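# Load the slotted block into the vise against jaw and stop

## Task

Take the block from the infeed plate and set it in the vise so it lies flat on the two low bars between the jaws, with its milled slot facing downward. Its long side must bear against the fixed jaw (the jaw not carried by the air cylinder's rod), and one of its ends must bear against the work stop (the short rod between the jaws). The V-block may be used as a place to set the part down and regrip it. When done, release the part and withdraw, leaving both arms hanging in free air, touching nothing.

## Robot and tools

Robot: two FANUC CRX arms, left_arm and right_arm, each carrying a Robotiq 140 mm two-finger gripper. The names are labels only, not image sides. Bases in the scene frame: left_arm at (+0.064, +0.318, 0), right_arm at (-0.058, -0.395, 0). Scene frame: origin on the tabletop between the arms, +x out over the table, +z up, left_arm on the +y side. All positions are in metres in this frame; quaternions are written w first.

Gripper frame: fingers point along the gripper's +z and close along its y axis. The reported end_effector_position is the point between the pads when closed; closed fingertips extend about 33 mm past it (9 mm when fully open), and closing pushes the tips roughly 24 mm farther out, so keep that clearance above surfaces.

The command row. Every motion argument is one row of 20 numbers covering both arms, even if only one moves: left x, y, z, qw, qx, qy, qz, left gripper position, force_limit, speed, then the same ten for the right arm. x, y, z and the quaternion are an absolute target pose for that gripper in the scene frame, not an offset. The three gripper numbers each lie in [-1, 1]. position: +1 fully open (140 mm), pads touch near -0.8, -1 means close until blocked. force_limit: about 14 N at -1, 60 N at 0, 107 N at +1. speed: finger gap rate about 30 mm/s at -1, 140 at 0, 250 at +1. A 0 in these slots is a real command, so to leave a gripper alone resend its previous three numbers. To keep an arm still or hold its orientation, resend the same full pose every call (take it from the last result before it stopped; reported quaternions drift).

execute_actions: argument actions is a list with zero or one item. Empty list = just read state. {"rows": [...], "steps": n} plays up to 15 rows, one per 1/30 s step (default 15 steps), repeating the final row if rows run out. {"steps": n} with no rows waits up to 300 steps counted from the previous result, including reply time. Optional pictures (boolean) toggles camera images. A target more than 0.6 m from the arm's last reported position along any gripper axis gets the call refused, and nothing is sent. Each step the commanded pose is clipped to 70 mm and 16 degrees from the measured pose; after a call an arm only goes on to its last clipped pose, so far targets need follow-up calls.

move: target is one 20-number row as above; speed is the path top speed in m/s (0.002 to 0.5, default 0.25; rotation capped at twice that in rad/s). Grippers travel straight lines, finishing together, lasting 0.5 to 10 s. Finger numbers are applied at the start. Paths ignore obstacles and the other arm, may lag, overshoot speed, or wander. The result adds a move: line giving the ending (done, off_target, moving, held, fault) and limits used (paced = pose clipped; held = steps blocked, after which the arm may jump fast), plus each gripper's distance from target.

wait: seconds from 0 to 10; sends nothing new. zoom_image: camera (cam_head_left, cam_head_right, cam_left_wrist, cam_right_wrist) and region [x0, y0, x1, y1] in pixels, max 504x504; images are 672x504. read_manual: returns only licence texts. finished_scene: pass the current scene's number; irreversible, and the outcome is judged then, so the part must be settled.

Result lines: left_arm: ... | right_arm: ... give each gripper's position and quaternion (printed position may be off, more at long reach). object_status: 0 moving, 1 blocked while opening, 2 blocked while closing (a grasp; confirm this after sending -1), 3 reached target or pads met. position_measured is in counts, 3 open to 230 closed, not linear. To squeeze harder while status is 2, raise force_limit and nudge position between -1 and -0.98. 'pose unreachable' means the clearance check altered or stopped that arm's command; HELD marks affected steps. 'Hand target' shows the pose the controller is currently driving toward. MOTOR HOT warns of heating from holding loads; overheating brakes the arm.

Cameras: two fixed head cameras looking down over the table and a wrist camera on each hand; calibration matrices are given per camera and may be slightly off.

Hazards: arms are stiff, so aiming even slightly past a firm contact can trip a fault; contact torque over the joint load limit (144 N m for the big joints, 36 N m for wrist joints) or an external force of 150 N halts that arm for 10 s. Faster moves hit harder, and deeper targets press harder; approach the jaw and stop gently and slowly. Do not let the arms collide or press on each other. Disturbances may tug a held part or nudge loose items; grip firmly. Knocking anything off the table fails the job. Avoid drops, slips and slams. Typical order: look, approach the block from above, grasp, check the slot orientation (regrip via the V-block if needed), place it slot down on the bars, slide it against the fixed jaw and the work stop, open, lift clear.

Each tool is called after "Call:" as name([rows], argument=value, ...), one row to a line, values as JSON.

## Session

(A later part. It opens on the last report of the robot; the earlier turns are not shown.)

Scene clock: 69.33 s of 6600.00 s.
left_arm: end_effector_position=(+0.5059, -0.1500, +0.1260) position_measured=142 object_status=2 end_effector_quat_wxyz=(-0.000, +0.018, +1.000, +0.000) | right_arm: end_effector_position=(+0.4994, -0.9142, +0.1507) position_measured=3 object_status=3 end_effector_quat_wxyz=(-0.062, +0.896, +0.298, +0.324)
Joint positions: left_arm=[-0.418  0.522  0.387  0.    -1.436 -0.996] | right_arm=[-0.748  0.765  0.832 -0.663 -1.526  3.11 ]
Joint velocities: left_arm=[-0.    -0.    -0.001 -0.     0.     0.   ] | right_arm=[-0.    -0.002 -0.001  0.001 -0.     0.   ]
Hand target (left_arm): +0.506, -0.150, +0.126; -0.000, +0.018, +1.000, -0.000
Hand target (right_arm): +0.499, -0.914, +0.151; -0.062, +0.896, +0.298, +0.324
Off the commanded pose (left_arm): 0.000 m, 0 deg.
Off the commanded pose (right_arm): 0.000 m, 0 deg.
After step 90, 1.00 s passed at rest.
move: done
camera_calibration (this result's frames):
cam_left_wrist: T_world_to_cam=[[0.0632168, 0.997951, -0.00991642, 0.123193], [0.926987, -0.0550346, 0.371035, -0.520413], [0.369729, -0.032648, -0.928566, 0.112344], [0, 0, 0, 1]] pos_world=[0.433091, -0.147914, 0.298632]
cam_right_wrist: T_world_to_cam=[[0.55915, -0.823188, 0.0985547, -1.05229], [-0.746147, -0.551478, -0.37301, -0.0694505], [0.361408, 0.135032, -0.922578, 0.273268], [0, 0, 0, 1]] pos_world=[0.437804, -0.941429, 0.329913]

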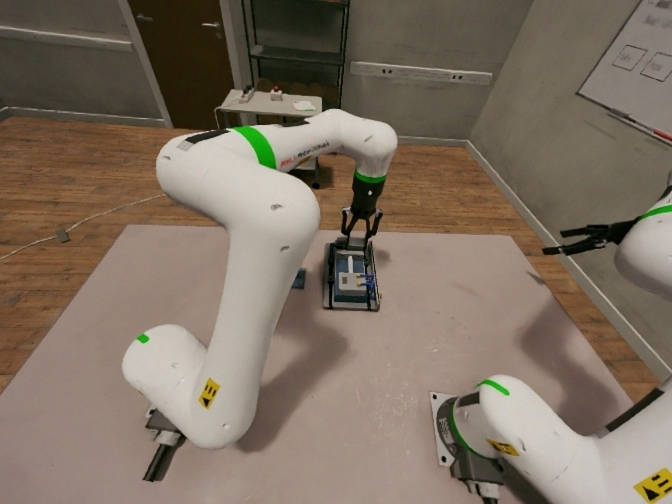

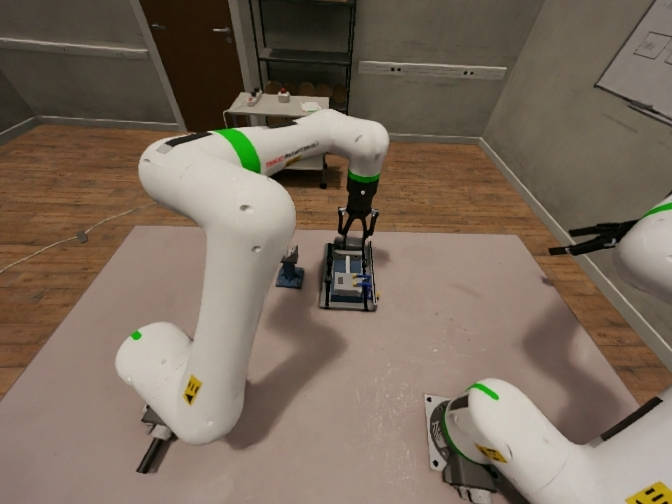

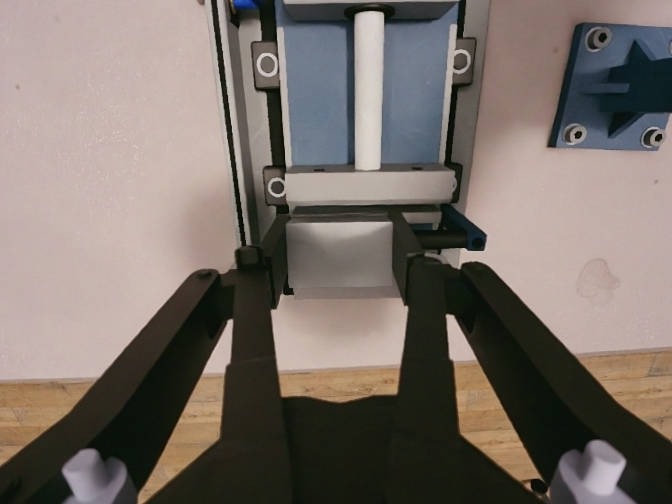

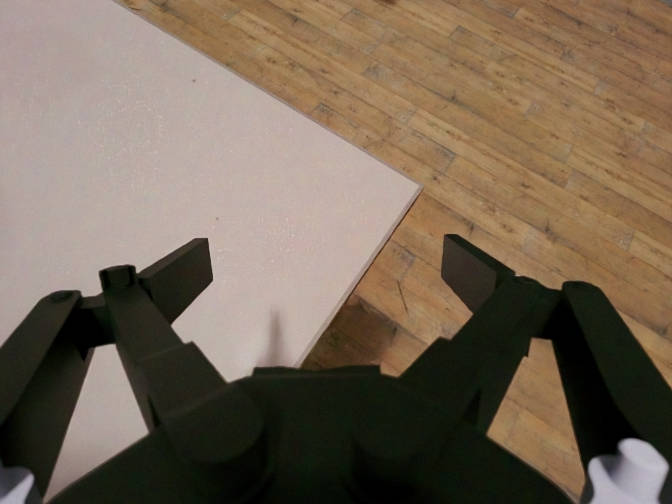

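Call:
move(target=[0.506,-0.15,0.119,0,0.018,1,0,-1,-0.3,0,0.4994,-0.9142,0.1507,-0.062,0.896,0.298,0.324,1,0,0], speed=0.01)

Call:
move(target=[0.506,-0.15,0.119,0,0.018,1,0,0.05,-1,-1,0.4994,-0.9142,0.1507,-0.062,0.896,0.298,0.324,1,0,0])

Call:
move(target=[0.508,-0.15,0.132,0,0.018,1,0,0.05,-1,-1,0.4994,-0.9142,0.1507,-0.062,0.896,0.298,0.324,1,0,0], speed=0.03)

Call:
move(target=[0.508,-0.13,0.132,0,0.018,1,0,0.05,-1,-1,0.4994,-0.9142,0.1507,-0.062,0.896,0.298,0.324,1,0,0], speed=0.02)

Scene clock: 80.20 s of 6600.00 s.
left_arm: end_effector_position=(+0.5060, -0.1500, +0.1190) position_measured=142 object_status=2 end_effector_quat_wxyz=(-0.000, +0.018, +1.000, +0.000) | right_arm: end_effector_position=(+0.4994, -0.9142, +0.1507) position_measured=3 object_status=3 end_effector_quat_wxyz=(-0.062, +0.896, +0.298, +0.324)
Joint positions: left_arm=[-0.418  0.525  0.374  0.    -1.421 -0.996] | right_arm=[-0.748  0.765  0.832 -0.663 -1.526  3.11 ]
Joint velocities: left_arm=[-0.    -0.001 -0.001  0.     0.001  0.   ] | right_arm=[ 0.     0.001 -0.     0.001  0.    -0.   ]
Hand target (left_arm): +0.506, -0.150, +0.119; -0.000, +0.018, +1.000, -0.000
Hand target (right_arm): +0.499, -0.914, +0.151; -0.062, +0.896, +0.298, +0.324
Off the commanded pose (left_arm): 0.000 m, 0 deg.
Off the commanded pose (right_arm): 0.000 m, 0 deg.
After step 90, 6.93 s passed at rest.
move: done
camera_calibration (this result's frames):
cam_left_wrist: T_world_to_cam=[[0.0631953, 0.997952, -0.00994984, 0.123148], [0.926954, -0.0549992, 0.371121, -0.517887], [0.369814, -0.0326761, -0.928531, 0.105772], [0, 0, 0, 1]] pos_world=[0.43316, -0.147923, 0.291636]
cam_right_wrist: T_world_to_cam=[[0.559151, -0.823188, 0.0985545, -1.05229], [-0.746147, -0.551478, -0.37301, -0.0694506], [0.361408, 0.135033, -0.922578, 0.273269], [0, 0, 0, 1]] pos_world=[0.437804, -0.941429, 0.329913]

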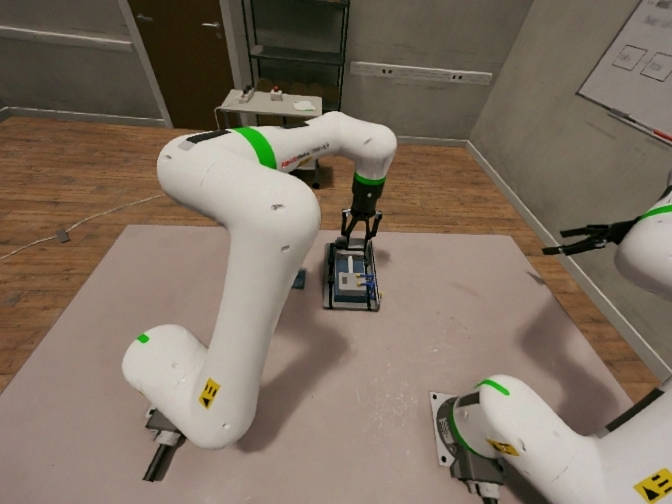

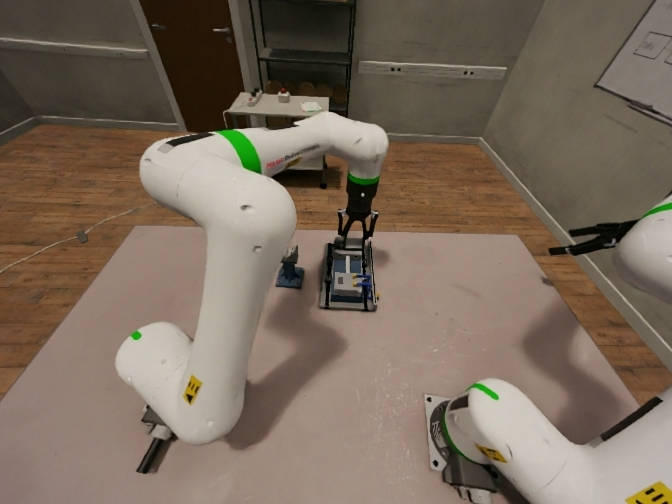

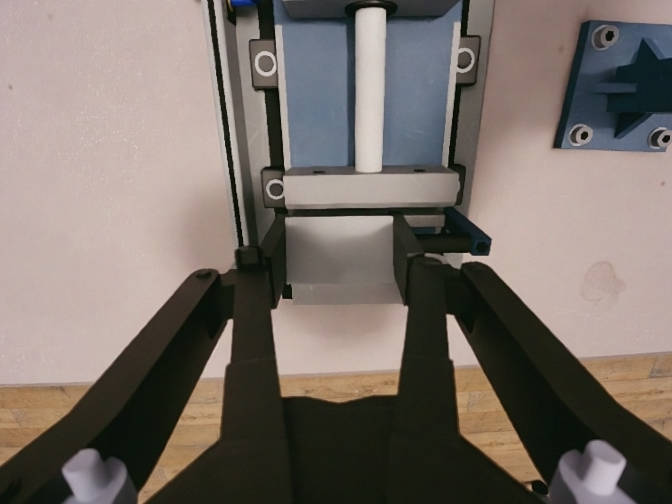

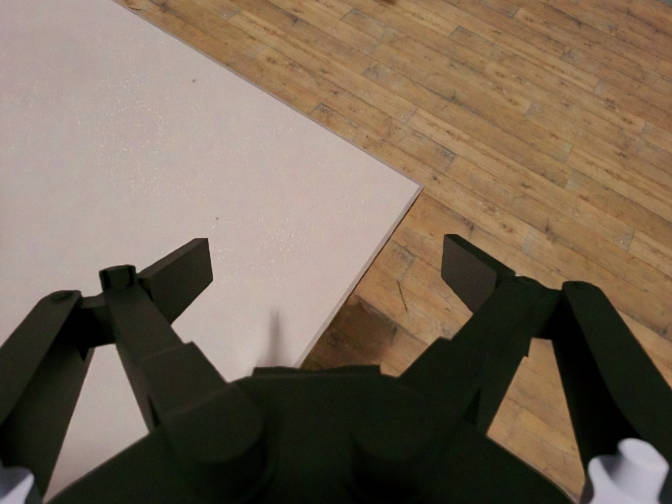

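Scene clock: 80.90 s of 6600.00 s.
left_arm: end_effector_position=(+0.5060, -0.1500, +0.1190) position_measured=123 object_status=3 end_effector_quat_wxyz=(+0.000, +0.018, +1.000, -0.000) | right_arm: end_effector_position=(+0.4994, -0.9142, +0.1507) position_measured=3 object_status=3 end_effector_quat_wxyz=(-0.062, +0.896, +0.298, +0.324)
Joint positions: left_arm=[-0.418  0.525  0.374  0.    -1.421 -0.996] | right_arm=[-0.748  0.765  0.832 -0.663 -1.526  3.11 ]
Joint velocities: left_arm=[ 0.    -0.001  0.     0.    -0.002 -0.001] | right_arm=[ 0.    -0.001  0.001  0.001 -0.001 -0.   ]
Hand target (left_arm): +0.506, -0.150, +0.119; -0.000, +0.018, +1.000, -0.000
Hand target (right_arm): +0.499, -0.914, +0.151; -0.062, +0.896, +0.298, +0.324
Off the commanded pose (left_arm): 0.000 m, 0 deg.
Off the commanded pose (right_arm): 0.000 m, 0 deg.
move: done
camera_calibration (this result's frames):
cam_left_wrist: T_world_to_cam=[[0.0631983, 0.997951, -0.00997795, 0.123164], [0.926933, -0.0549897, 0.371175, -0.517912], [0.369866, -0.0327065, -0.928509, 0.105743], [0, 0, 0, 1]] pos_world=[0.433175, -0.147933, 0.291648]
cam_right_wrist: T_world_to_cam=[[0.559151, -0.823188, 0.0985544, -1.05229], [-0.746147, -0.551478, -0.37301, -0.0694507], [0.361408, 0.135033, -0.922578, 0.273269], [0, 0, 0, 1]] pos_world=[0.437804, -0.941429, 0.329913]

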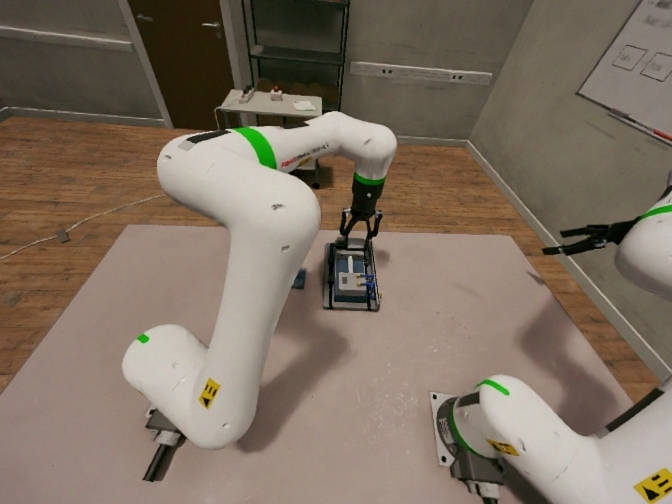

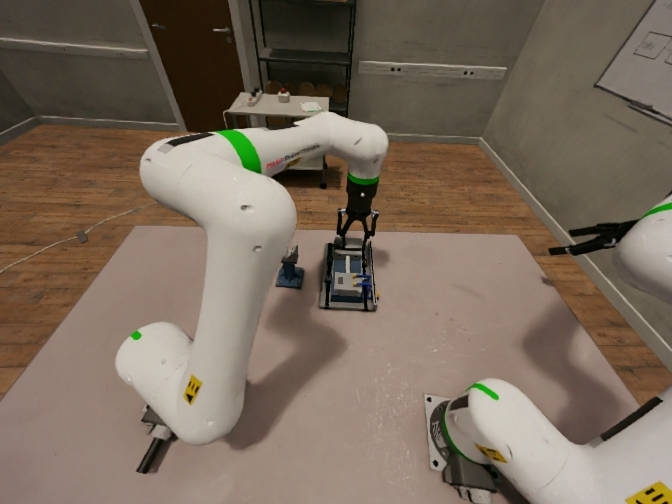

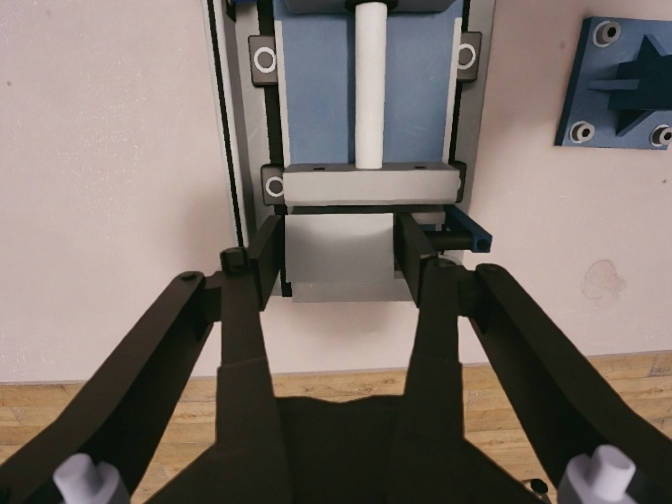

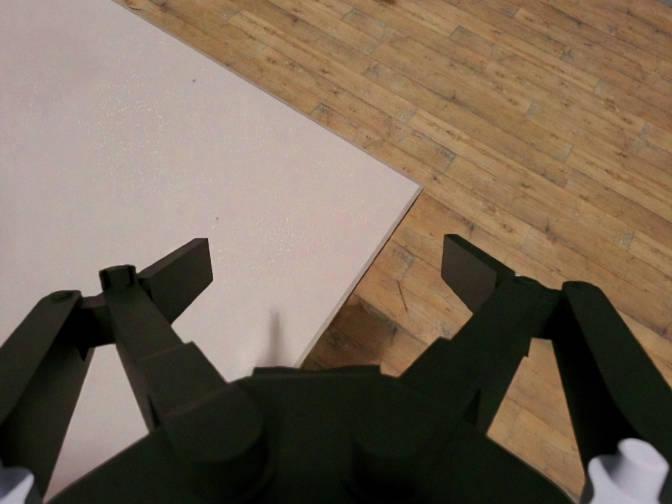

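Scene clock: 81.63 s of 6600.00 s.
left_arm: end_effector_position=(+0.5080, -0.1500, +0.1321) position_measured=123 object_status=3 end_effector_quat_wxyz=(+0.000, +0.018, +1.000, -0.000) | right_arm: end_effector_position=(+0.4994, -0.9142, +0.1507) position_measured=3 object_status=3 end_effector_quat_wxyz=(-0.062, +0.896, +0.298, +0.324)
Joint positions: left_arm=[-0.417  0.524  0.404  0.    -1.451 -0.998] | right_arm=[-0.748  0.765  0.832 -0.663 -1.526  3.11 ]
Joint velocities: left_arm=[-0.     0.001 -0.    -0.    -0.     0.   ] | right_arm=[-0.    -0.     0.    -0.002 -0.    -0.   ]
Hand target (left_arm): +0.508, -0.150, +0.132; +0.000, +0.018, +1.000, +0.000
Hand target (right_arm): +0.499, -0.914, +0.151; -0.062, +0.896, +0.298, +0.324
Off the commanded pose (left_arm): 0.000 m, 0 deg.
Off the commanded pose (right_arm): 0.000 m, 0 deg.
move: done
camera_calibration (this result's frames):
cam_left_wrist: T_world_to_cam=[[0.0630902, 0.997957, -0.0100271, 0.123245], [0.926926, -0.0548699, 0.37121, -0.524591], [0.369902, -0.0327141, -0.928495, 0.117089], [0, 0, 0, 1]] pos_world=[0.43517, -0.147947, 0.304686]
cam_right_wrist: T_world_to_cam=[[0.559151, -0.823188, 0.0985547, -1.05229], [-0.746147, -0.551479, -0.37301, -0.0694508], [0.361408, 0.135033, -0.922578, 0.273269], [0, 0, 0, 1]] pos_world=[0.437804, -0.941429, 0.329913]

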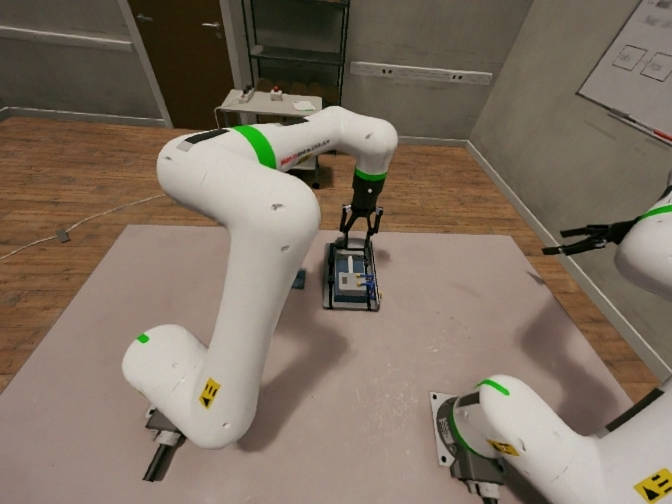

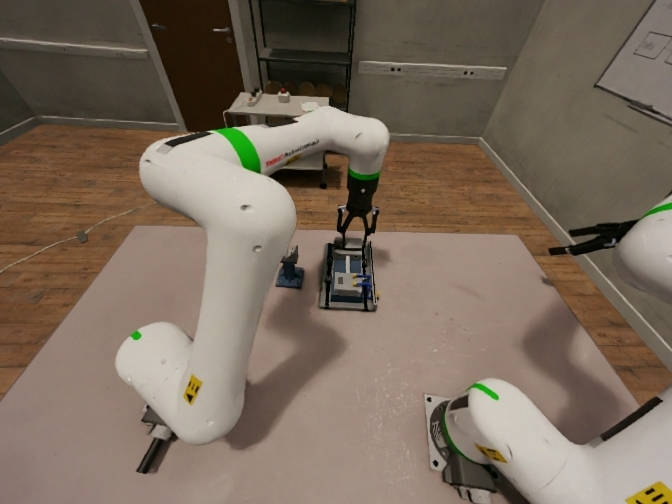

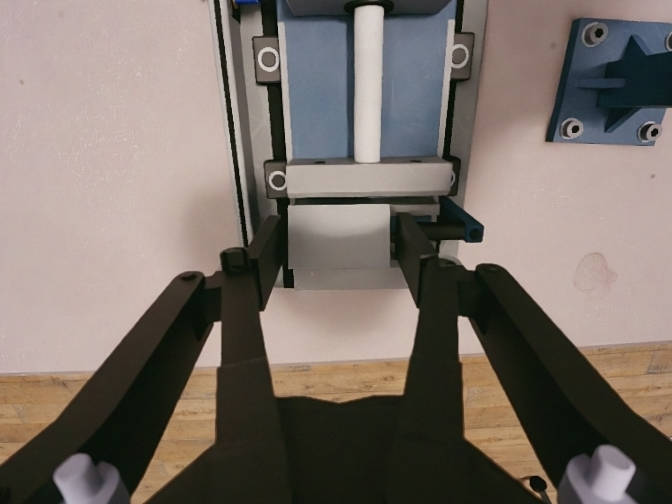

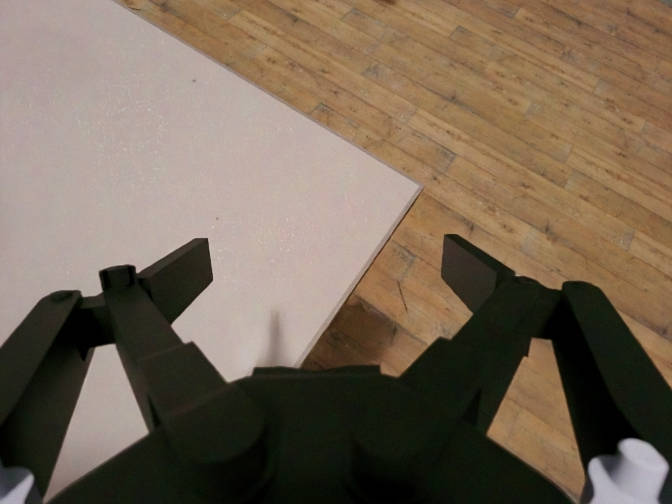

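Scene clock: 82.87 s of 6600.00 s.
left_arm: end_effector_position=(+0.5080, -0.1300, +0.1320) position_measured=123 object_status=3 end_effector_quat_wxyz=(+0.000, +0.018, +1.000, +0.000) | right_arm: end_effector_position=(+0.4994, -0.9142, +0.1507) position_measured=3 object_status=3 end_effector_quat_wxyz=(-0.062, +0.896, +0.298, +0.324)
Joint positions: left_arm=[-0.39   0.485  0.348 -0.    -1.433 -1.024] | right_arm=[-0.748  0.765  0.832 -0.663 -1.526  3.11 ]
Joint velocities: left_arm=[ 0.    -0.001  0.    -0.     0.    -0.   ] | right_arm=[ 0.     0.     0.    -0.001  0.    -0.   ]
Hand target (left_arm): +0.508, -0.130, +0.132; -0.000, +0.018, +1.000, +0.000
Hand target (right_arm): +0.499, -0.914, +0.151; -0.062, +0.896, +0.298, +0.324
Off the commanded pose (left_arm): 0.000 m, 0 deg.
Off the commanded pose (right_arm): 0.000 m, 0 deg.
move: done
camera_calibration (this result's frames):
cam_left_wrist: T_world_to_cam=[[0.0631703, 0.997954, -0.00987771, 0.103187], [0.926943, -0.0550017, 0.371149, -0.52343], [0.369846, -0.0326016, -0.928521, 0.117731], [0, 0, 0, 1]] pos_world=[0.435129, -0.127927, 0.304605]
cam_right_wrist: T_world_to_cam=[[0.559151, -0.823187, 0.098555, -1.05229], [-0.746148, -0.551479, -0.373008, -0.0694522], [0.361406, 0.135031, -0.922579, 0.273268], [0, 0, 0, 1]] pos_world=[0.437804, -0.941429, 0.329913]

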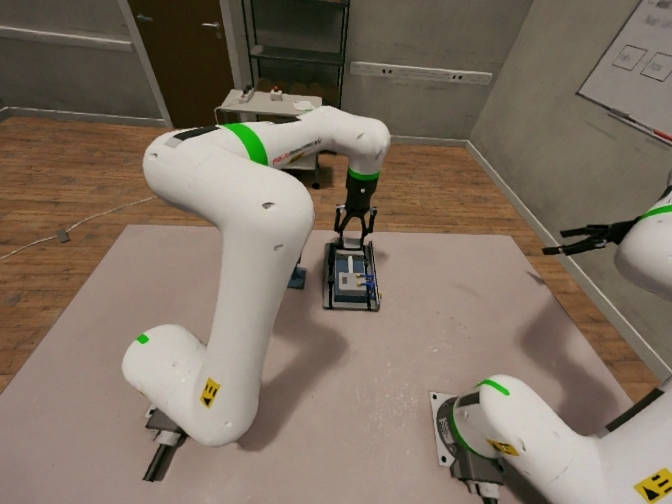

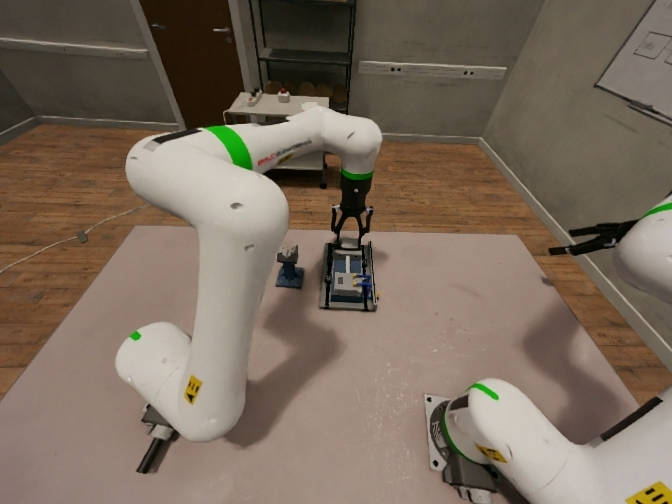

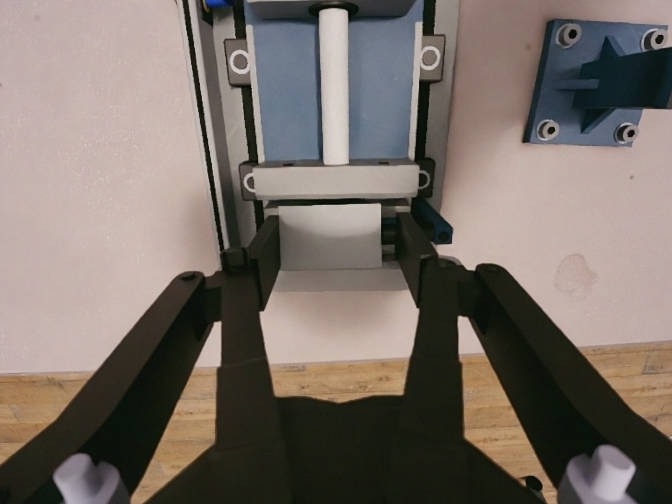

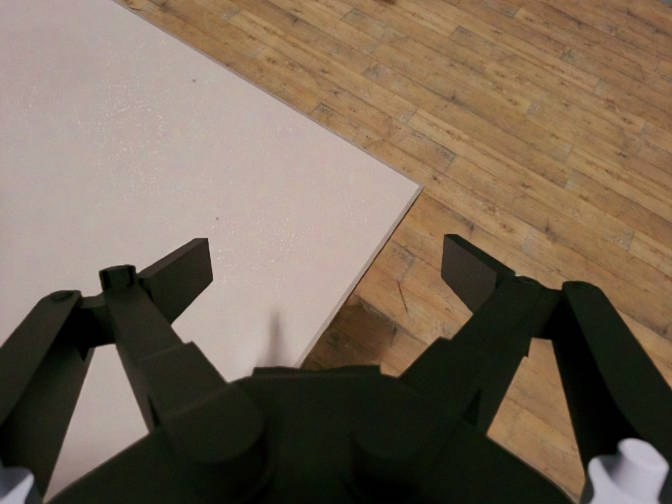

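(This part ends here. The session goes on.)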